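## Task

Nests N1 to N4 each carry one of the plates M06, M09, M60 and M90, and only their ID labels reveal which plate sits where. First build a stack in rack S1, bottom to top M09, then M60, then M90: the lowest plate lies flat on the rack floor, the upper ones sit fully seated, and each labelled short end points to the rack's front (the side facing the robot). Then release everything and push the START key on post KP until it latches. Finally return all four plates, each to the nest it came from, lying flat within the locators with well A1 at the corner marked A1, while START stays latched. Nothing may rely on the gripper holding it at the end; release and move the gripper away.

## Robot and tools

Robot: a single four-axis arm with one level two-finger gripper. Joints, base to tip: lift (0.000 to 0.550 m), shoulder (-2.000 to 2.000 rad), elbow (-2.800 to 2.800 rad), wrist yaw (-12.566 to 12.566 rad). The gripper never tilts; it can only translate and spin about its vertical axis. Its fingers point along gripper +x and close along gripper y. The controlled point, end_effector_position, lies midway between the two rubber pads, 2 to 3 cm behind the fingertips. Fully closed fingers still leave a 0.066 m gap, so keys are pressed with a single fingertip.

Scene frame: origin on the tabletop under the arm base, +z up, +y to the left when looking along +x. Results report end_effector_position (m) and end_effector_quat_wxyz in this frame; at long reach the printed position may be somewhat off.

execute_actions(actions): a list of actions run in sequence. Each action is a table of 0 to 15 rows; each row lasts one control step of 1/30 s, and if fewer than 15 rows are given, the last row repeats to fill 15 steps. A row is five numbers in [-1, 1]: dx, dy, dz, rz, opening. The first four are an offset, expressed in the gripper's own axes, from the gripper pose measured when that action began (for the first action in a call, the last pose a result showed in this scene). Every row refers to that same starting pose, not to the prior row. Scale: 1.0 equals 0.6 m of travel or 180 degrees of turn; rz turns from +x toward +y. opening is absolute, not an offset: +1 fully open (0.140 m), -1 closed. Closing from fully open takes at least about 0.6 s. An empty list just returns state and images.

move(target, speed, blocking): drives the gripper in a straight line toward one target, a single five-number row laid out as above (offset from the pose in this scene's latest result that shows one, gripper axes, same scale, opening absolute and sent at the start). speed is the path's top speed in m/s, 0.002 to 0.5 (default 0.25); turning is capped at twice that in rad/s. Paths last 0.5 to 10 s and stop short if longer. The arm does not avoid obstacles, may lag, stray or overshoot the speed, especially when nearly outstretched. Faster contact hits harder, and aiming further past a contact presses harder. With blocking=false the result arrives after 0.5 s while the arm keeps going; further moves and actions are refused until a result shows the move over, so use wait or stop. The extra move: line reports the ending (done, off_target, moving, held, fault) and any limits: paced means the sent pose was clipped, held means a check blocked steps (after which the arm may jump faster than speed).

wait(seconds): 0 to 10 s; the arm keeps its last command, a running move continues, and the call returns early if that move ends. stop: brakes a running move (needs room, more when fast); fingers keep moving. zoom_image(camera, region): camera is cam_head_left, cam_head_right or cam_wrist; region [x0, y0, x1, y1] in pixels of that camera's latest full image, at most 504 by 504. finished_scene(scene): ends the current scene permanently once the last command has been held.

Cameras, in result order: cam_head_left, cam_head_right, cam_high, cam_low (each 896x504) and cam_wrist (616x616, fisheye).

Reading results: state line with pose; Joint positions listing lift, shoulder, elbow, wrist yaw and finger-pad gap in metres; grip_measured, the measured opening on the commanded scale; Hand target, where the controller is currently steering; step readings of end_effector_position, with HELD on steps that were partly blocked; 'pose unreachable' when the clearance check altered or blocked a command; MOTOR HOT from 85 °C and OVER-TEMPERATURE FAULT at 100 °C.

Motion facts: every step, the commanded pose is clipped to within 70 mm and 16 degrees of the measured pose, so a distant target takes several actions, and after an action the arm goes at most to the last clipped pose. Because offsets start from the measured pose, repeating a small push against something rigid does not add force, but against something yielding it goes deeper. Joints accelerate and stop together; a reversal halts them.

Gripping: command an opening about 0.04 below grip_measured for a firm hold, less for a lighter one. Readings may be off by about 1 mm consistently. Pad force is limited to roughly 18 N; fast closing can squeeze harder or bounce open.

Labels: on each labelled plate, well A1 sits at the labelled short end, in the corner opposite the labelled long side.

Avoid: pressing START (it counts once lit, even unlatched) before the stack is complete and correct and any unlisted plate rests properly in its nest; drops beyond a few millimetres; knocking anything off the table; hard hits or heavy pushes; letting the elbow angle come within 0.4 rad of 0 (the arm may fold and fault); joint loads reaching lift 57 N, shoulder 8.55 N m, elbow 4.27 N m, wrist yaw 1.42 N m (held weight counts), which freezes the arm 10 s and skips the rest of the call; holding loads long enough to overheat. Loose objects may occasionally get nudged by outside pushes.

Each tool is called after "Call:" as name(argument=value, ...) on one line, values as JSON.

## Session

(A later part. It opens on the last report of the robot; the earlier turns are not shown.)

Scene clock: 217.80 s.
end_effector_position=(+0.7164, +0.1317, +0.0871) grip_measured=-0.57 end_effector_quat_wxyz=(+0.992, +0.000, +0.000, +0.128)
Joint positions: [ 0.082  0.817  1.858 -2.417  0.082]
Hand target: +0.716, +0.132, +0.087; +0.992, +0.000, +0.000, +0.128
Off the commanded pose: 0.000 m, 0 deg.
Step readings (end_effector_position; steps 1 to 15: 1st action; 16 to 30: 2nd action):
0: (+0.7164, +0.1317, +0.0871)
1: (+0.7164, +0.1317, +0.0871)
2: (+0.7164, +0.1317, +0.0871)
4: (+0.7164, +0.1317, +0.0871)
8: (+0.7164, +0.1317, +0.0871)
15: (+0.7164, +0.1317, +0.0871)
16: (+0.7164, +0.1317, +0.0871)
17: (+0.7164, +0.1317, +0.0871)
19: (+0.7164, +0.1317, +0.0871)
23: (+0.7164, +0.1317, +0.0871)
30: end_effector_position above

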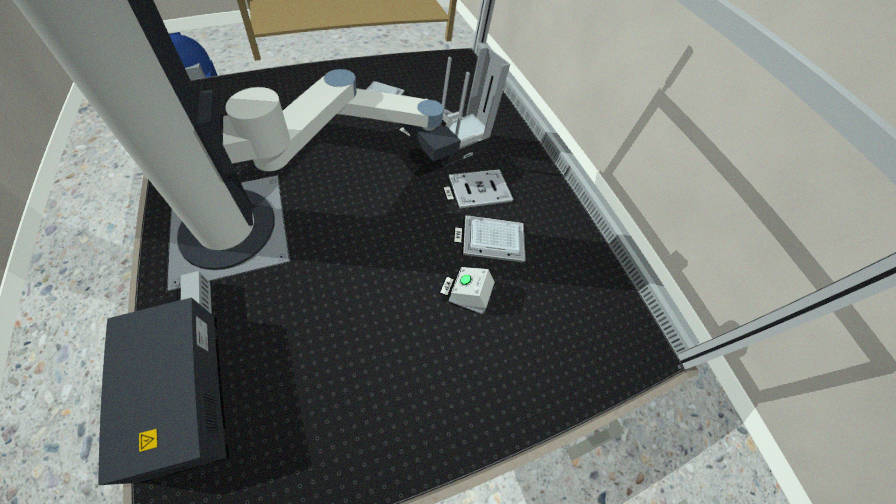

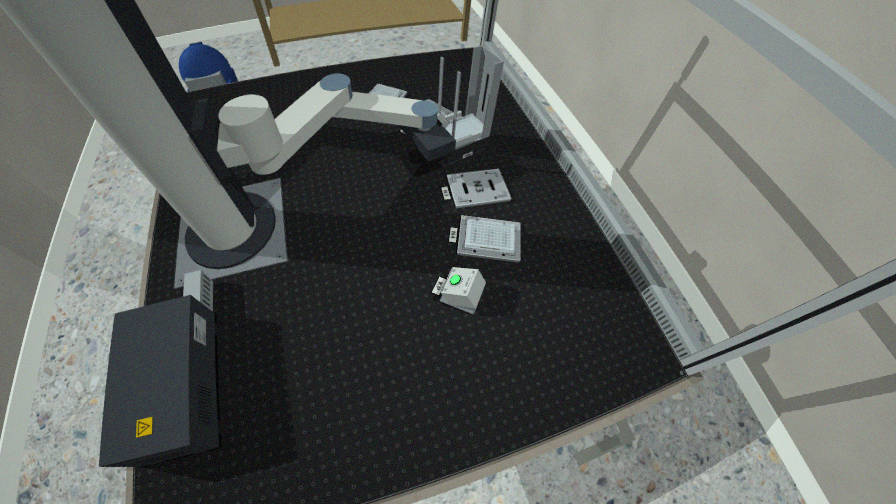

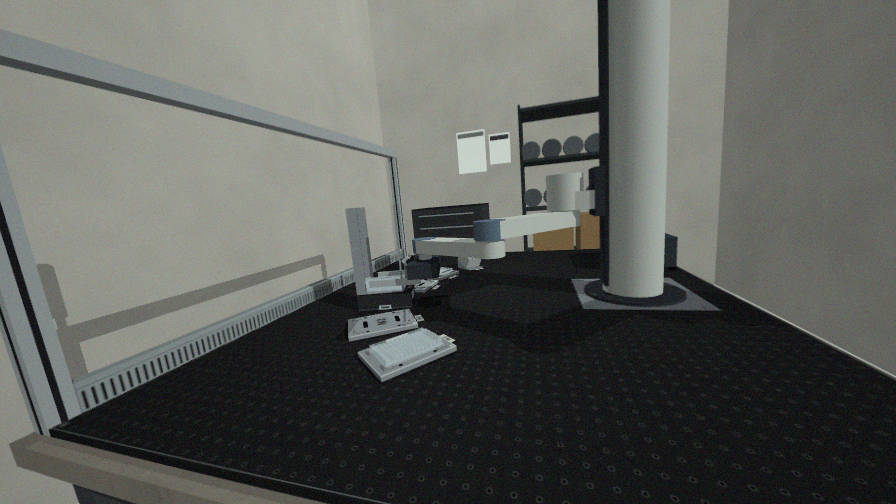

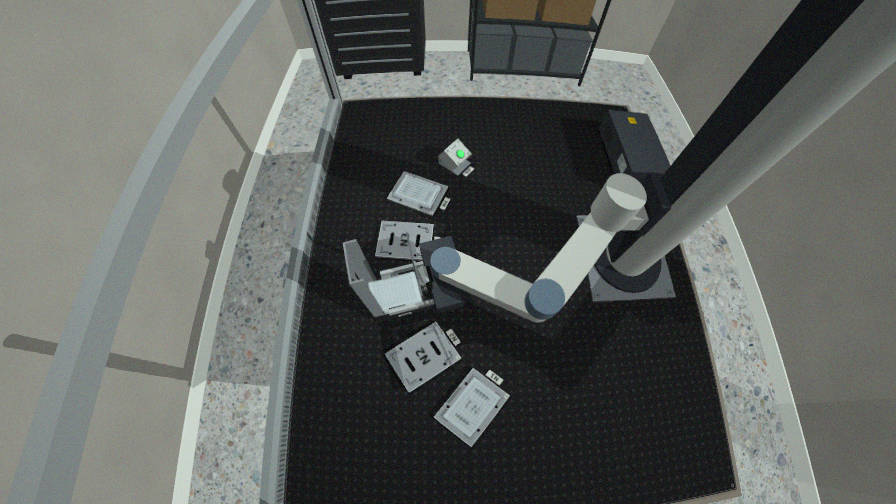

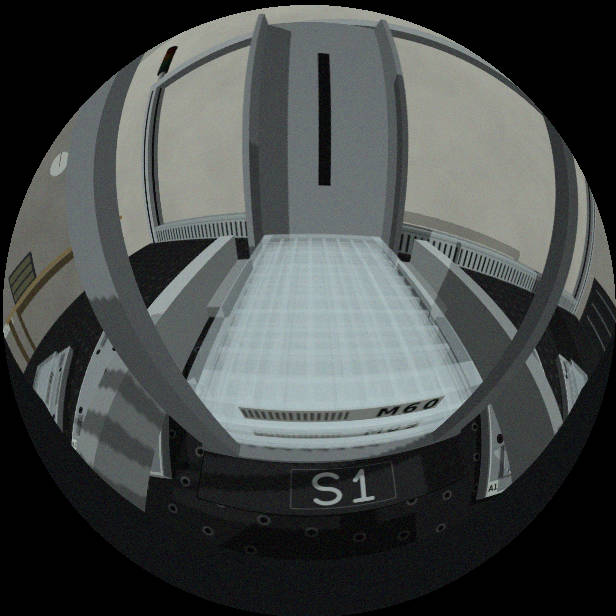

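Call:
move(target=[-0.0993, -0.2957, 0, -0.1126, -0.61], speed=0.2)

Scene clock: 223.07 s.
end_effector_position=(+0.7039, -0.0553, +0.3501) grip_measured=-0.57 end_effector_quat_wxyz=(+0.999, +0.000, +0.000, -0.048)
Joint positions: [ 0.345  0.546  1.701 -2.344  0.082]
Hand target: +0.704, -0.055, +0.350; +0.999, +0.000, +0.000, -0.048
Off the commanded pose: 0.000 m, 0 deg.
move: done

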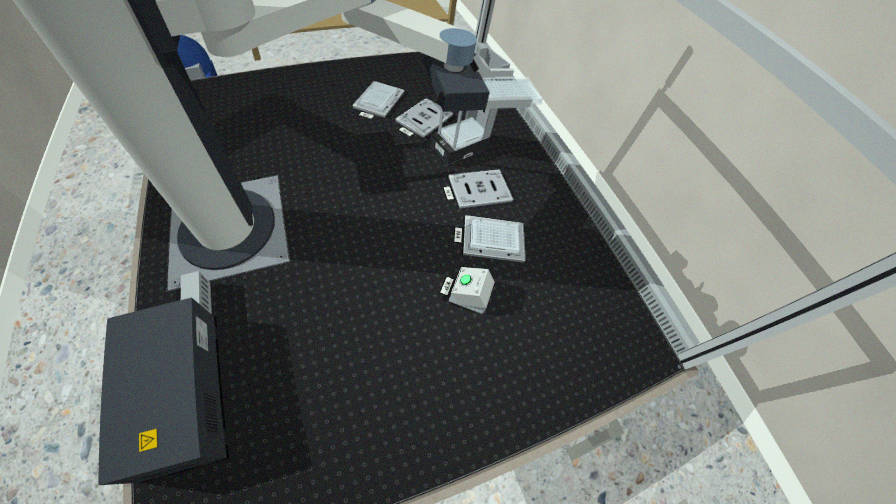

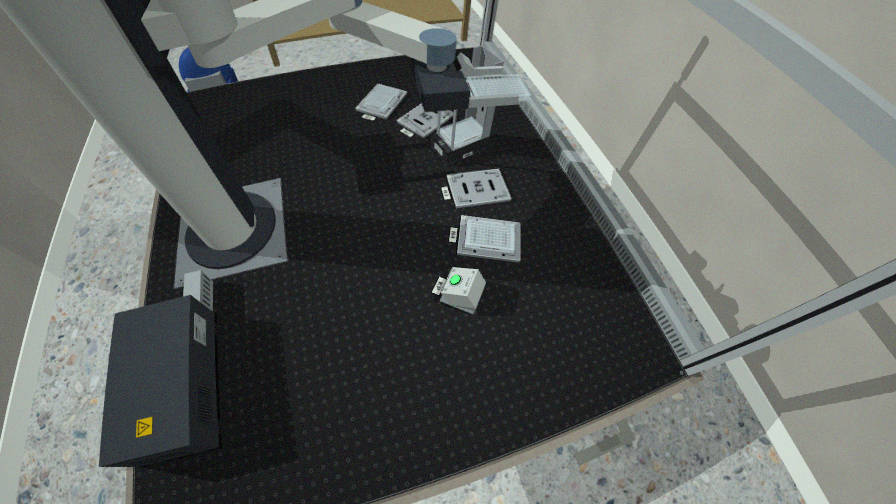

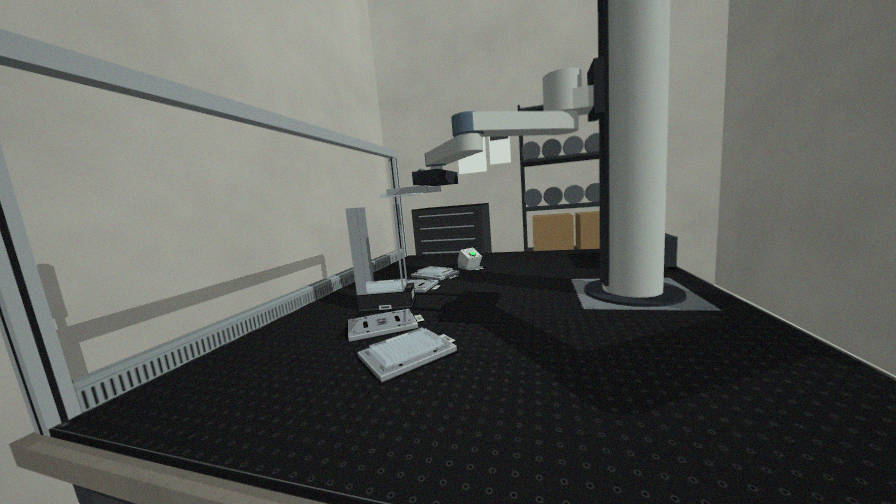

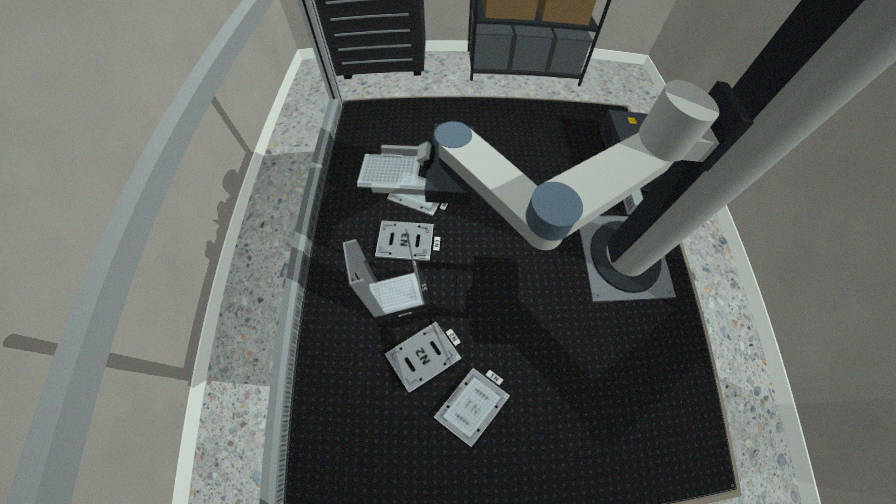

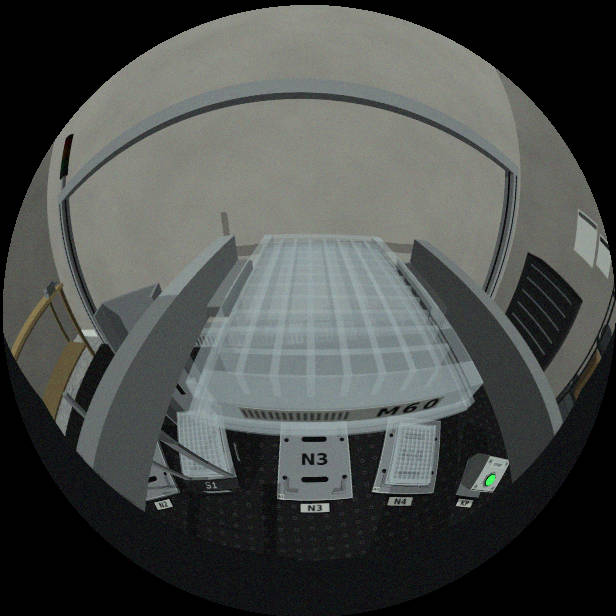

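Call:
move(target=[0, 0.0005, -0.5, 0, -0.61], speed=0.25)

Scene clock: 224.90 s.
end_effector_position=(+0.7039, -0.0551, +0.0501) grip_measured=-0.57 end_effector_quat_wxyz=(+0.999, +0.000, +0.000, -0.049)
Joint positions: [ 0.045  0.547  1.701 -2.345  0.082]
Hand target: +0.704, -0.055, +0.050; +0.999, +0.000, +0.000, -0.048
Off the commanded pose: 0.000 m, 0 deg.
move: done

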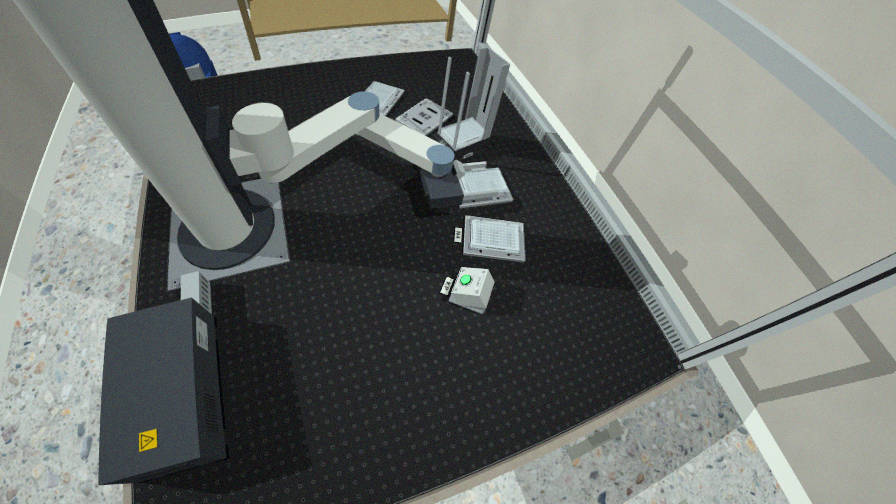

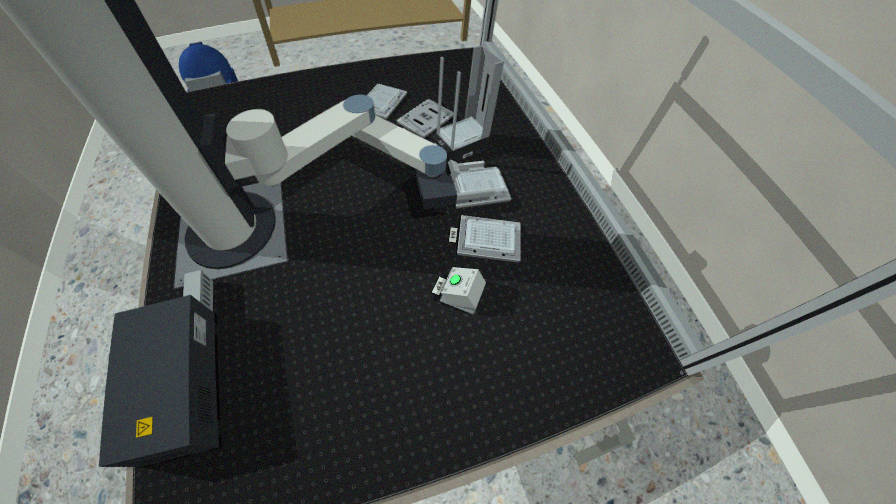

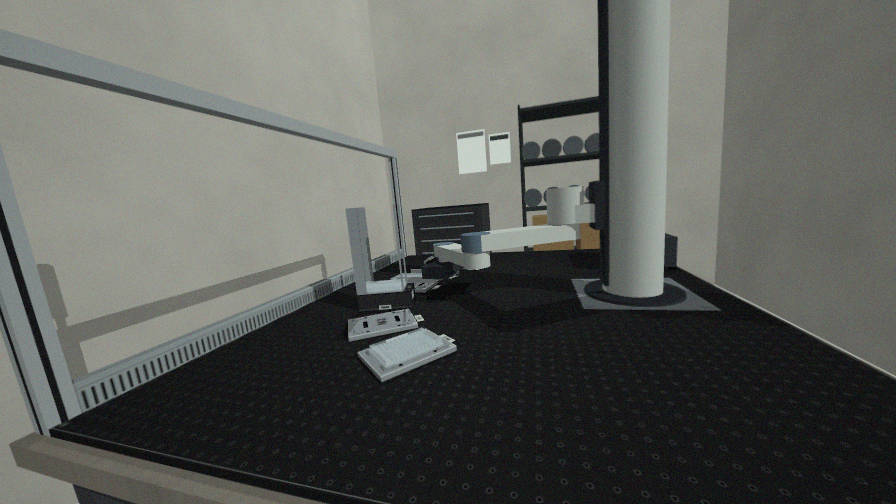

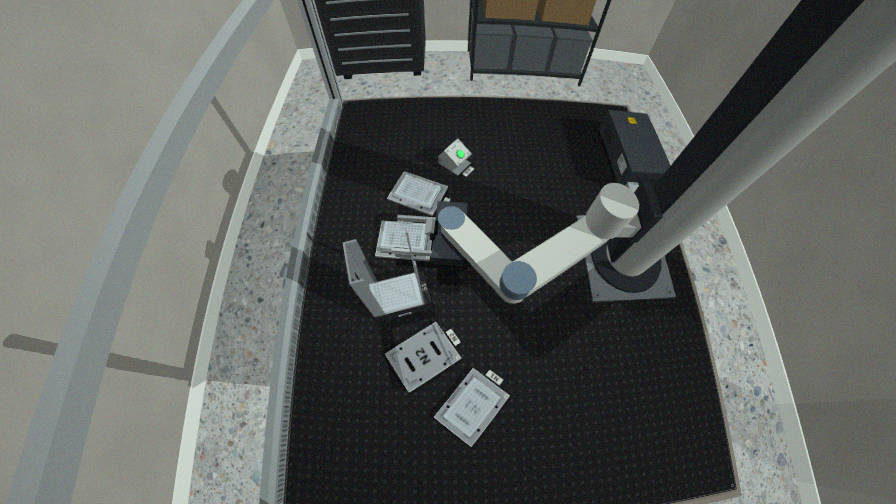

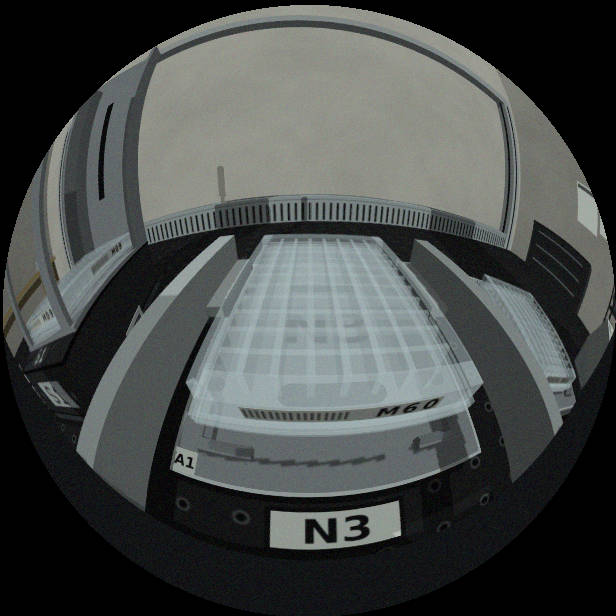

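Call:
move(target=[0, 0, -0.024, 0, -0.61], speed=0.025)

Call:
execute_actions(actions=[[[0,0,-0.001,0,-0.61],[0,0,-0.002,0,-0.61],[0,0,-0.003,0,-0.61],[0,0,-0.0035,0,-0.61]]])

Scene clock: 226.10 s.
end_effector_position=(+0.7039, -0.0550, +0.0356) grip_measured=-0.57 end_effector_quat_wxyz=(+0.999, +0.000, +0.000, -0.048)
Joint positions: [ 0.031  0.547  1.701 -2.344  0.082]
Hand target: +0.704, -0.055, +0.036; +0.999, +0.000, +0.000, -0.049
Off the commanded pose: 0.000 m, 0 deg.
move: done

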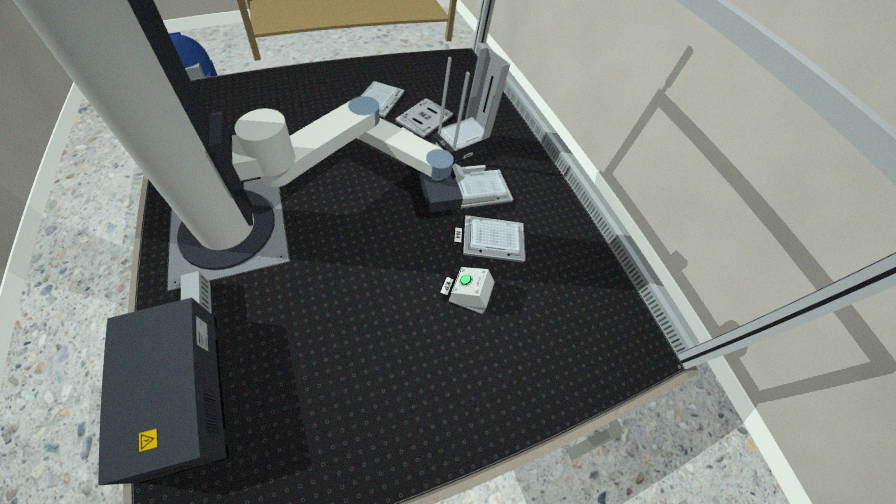

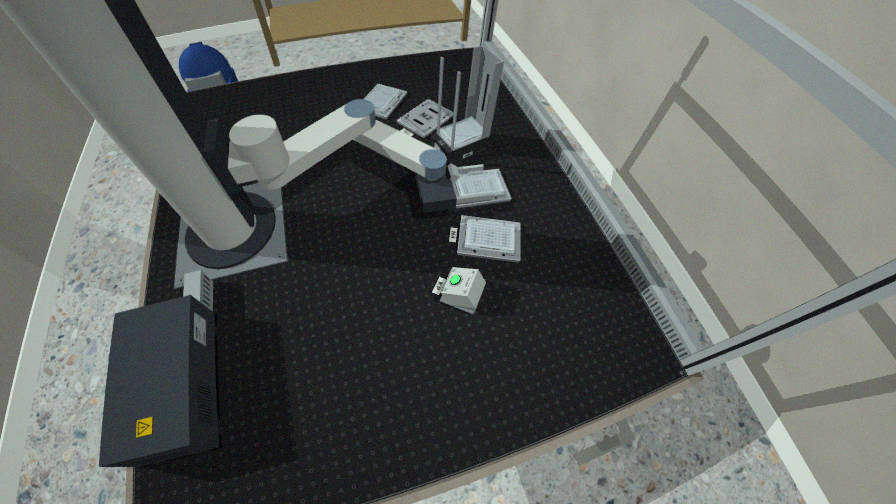

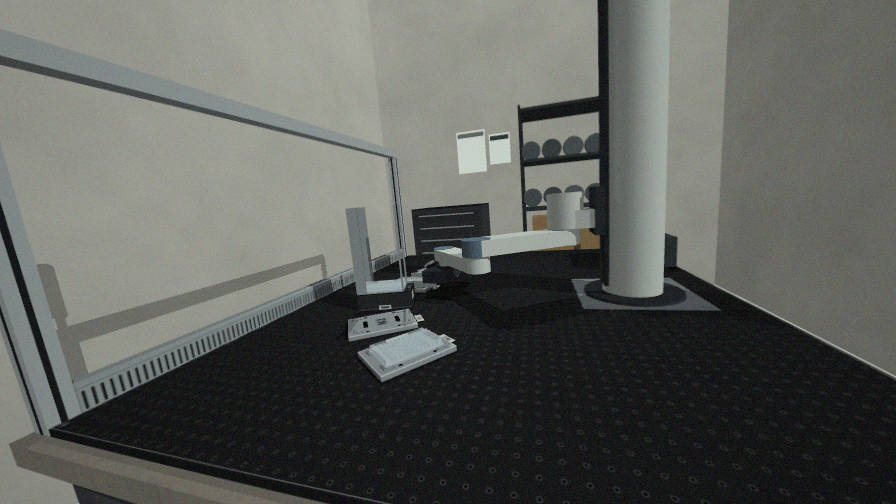

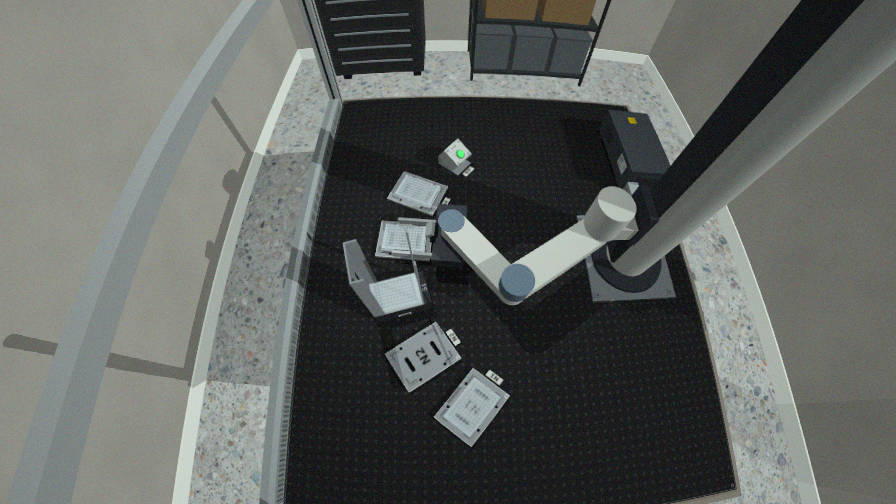

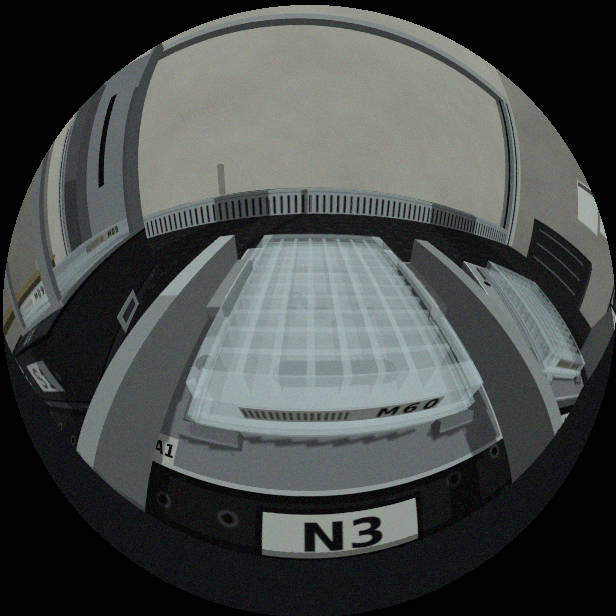

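Scene clock: 226.60 s.
end_effector_position=(+0.7039, -0.0550, +0.0335) grip_measured=-0.57 end_effector_quat_wxyz=(+0.999, +0.000, +0.000, -0.048)
Joint positions: [ 0.028  0.547  1.701 -2.344  0.082]
Hand target: +0.704, -0.055, +0.034; +0.999, +0.000, +0.000, -0.048
Off the commanded pose: 0.000 m, 0 deg.
Step readings (end_effector_position):
0: (+0.7039, -0.0550, +0.0356)
1: (+0.7039, -0.0550, +0.0356)
2: (+0.7039, -0.0550, +0.0351)
4: (+0.7039, -0.0550, +0.0339)
8: (+0.7039, -0.0550, +0.0335)
15: end_effector_position above

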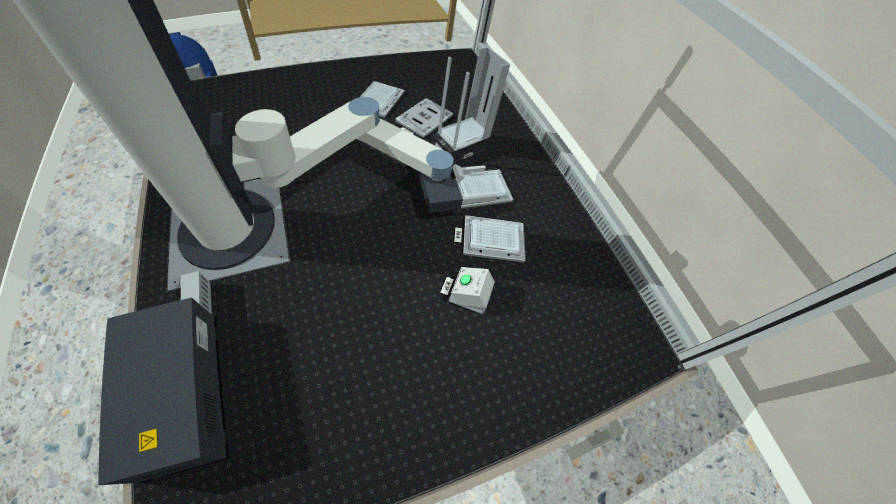

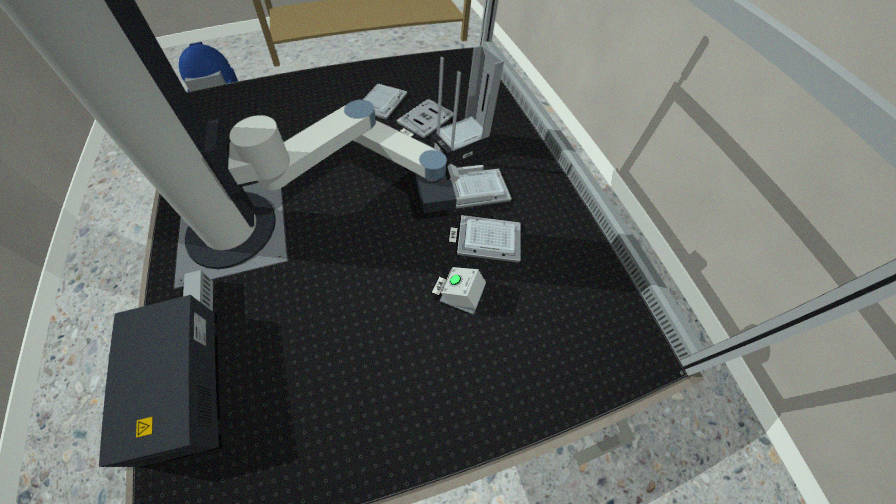

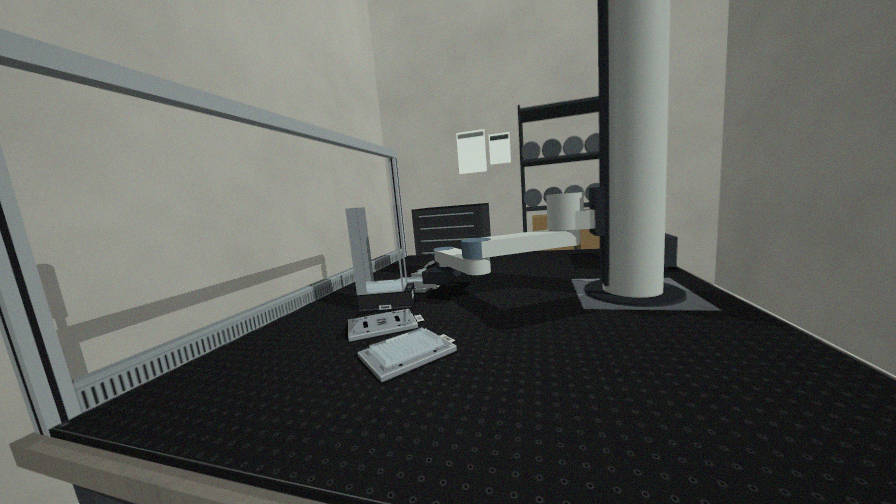

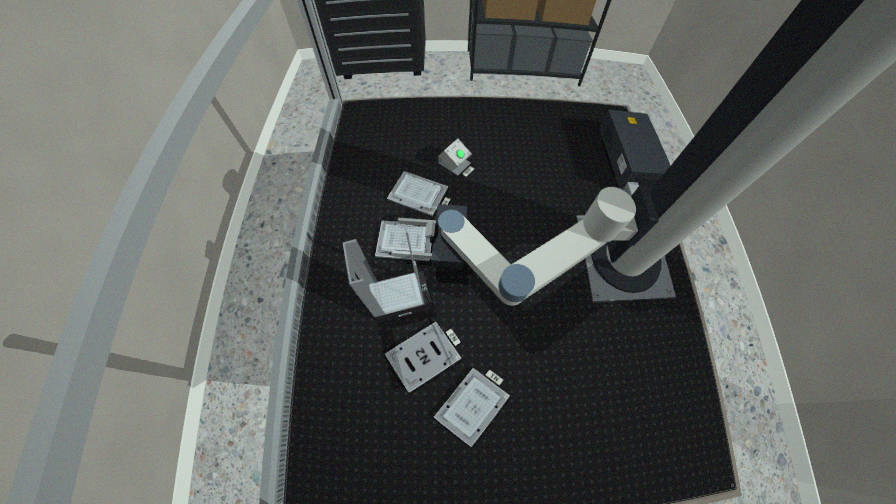

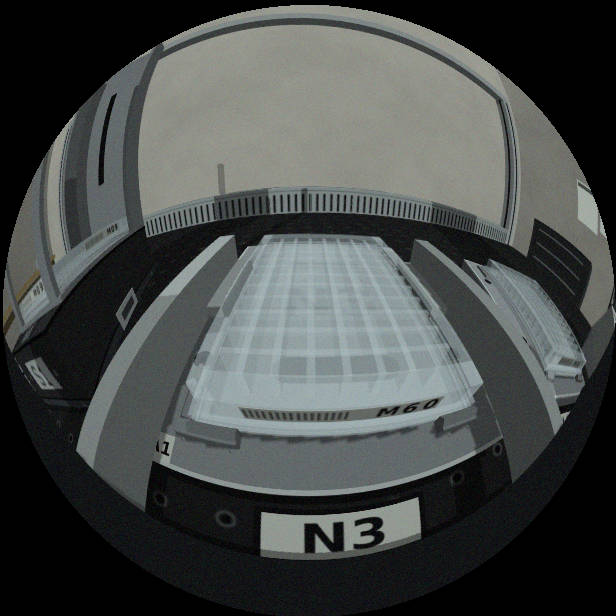

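Call:
execute_actions(actions=[])

Scene clock: 228.30 s.
end_effector_position=(+0.7039, -0.0550, +0.0335) grip_measured=-0.57 end_effector_quat_wxyz=(+0.999, +0.000, +0.000, -0.048)
Joint positions: [ 0.028  0.547  1.701 -2.344  0.082]
Hand target: +0.704, -0.055, +0.034; +0.999, +0.000, +0.000, -0.048
Off the commanded pose: 0.000 m, 0 deg.

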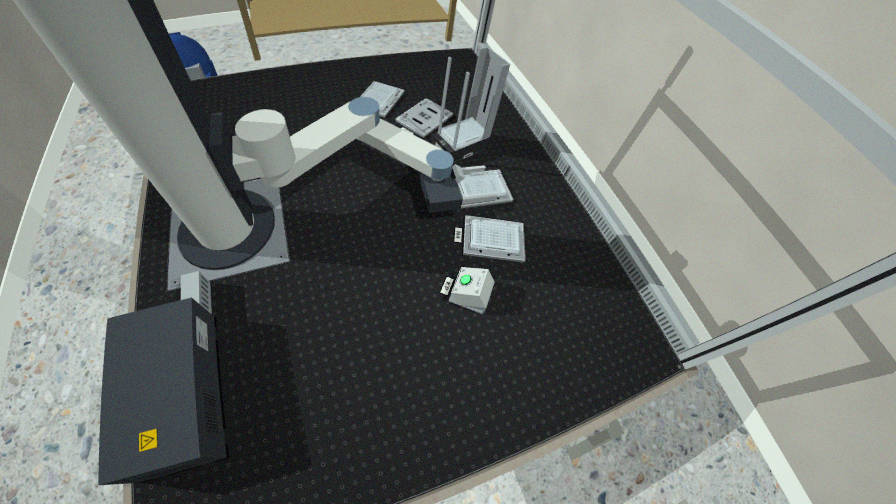

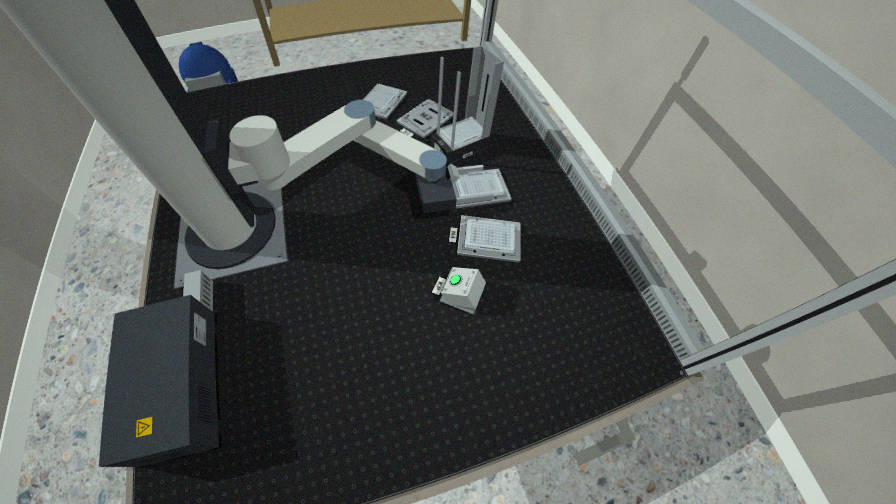

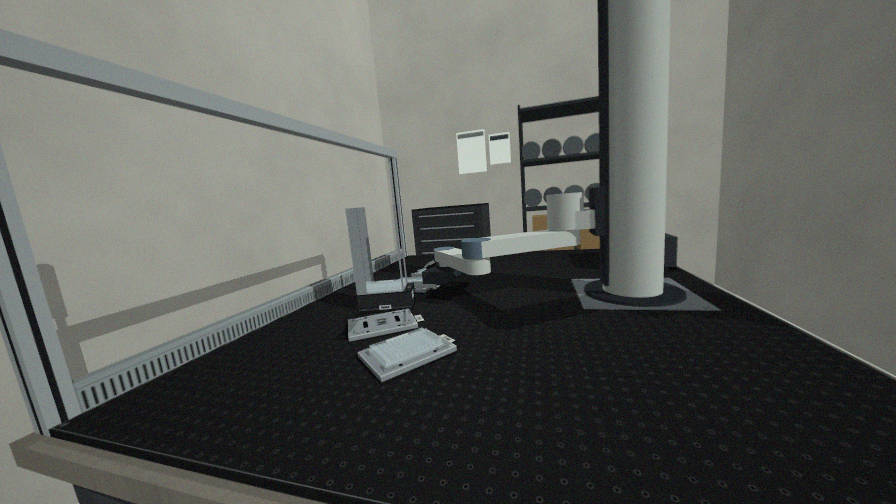

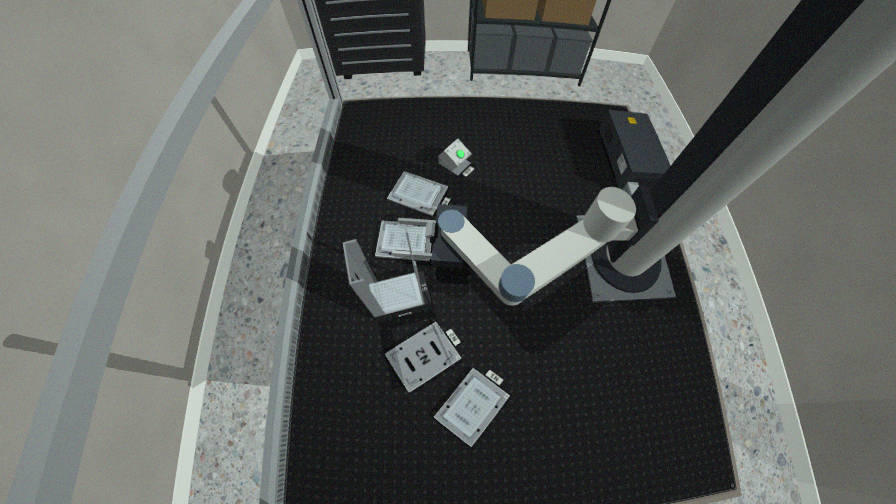

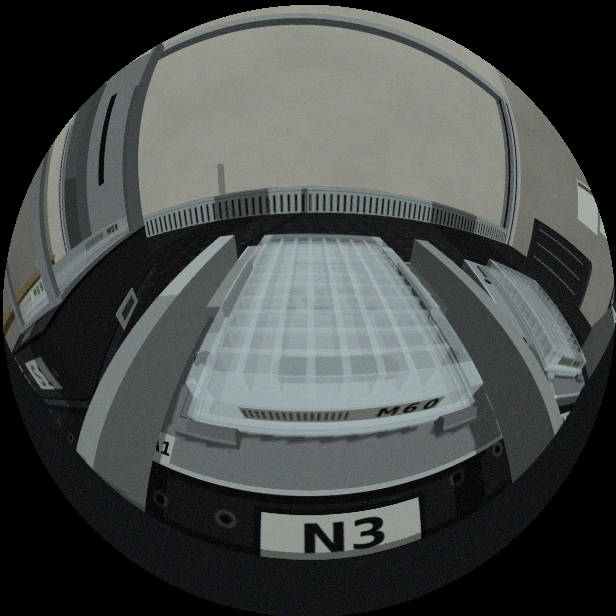

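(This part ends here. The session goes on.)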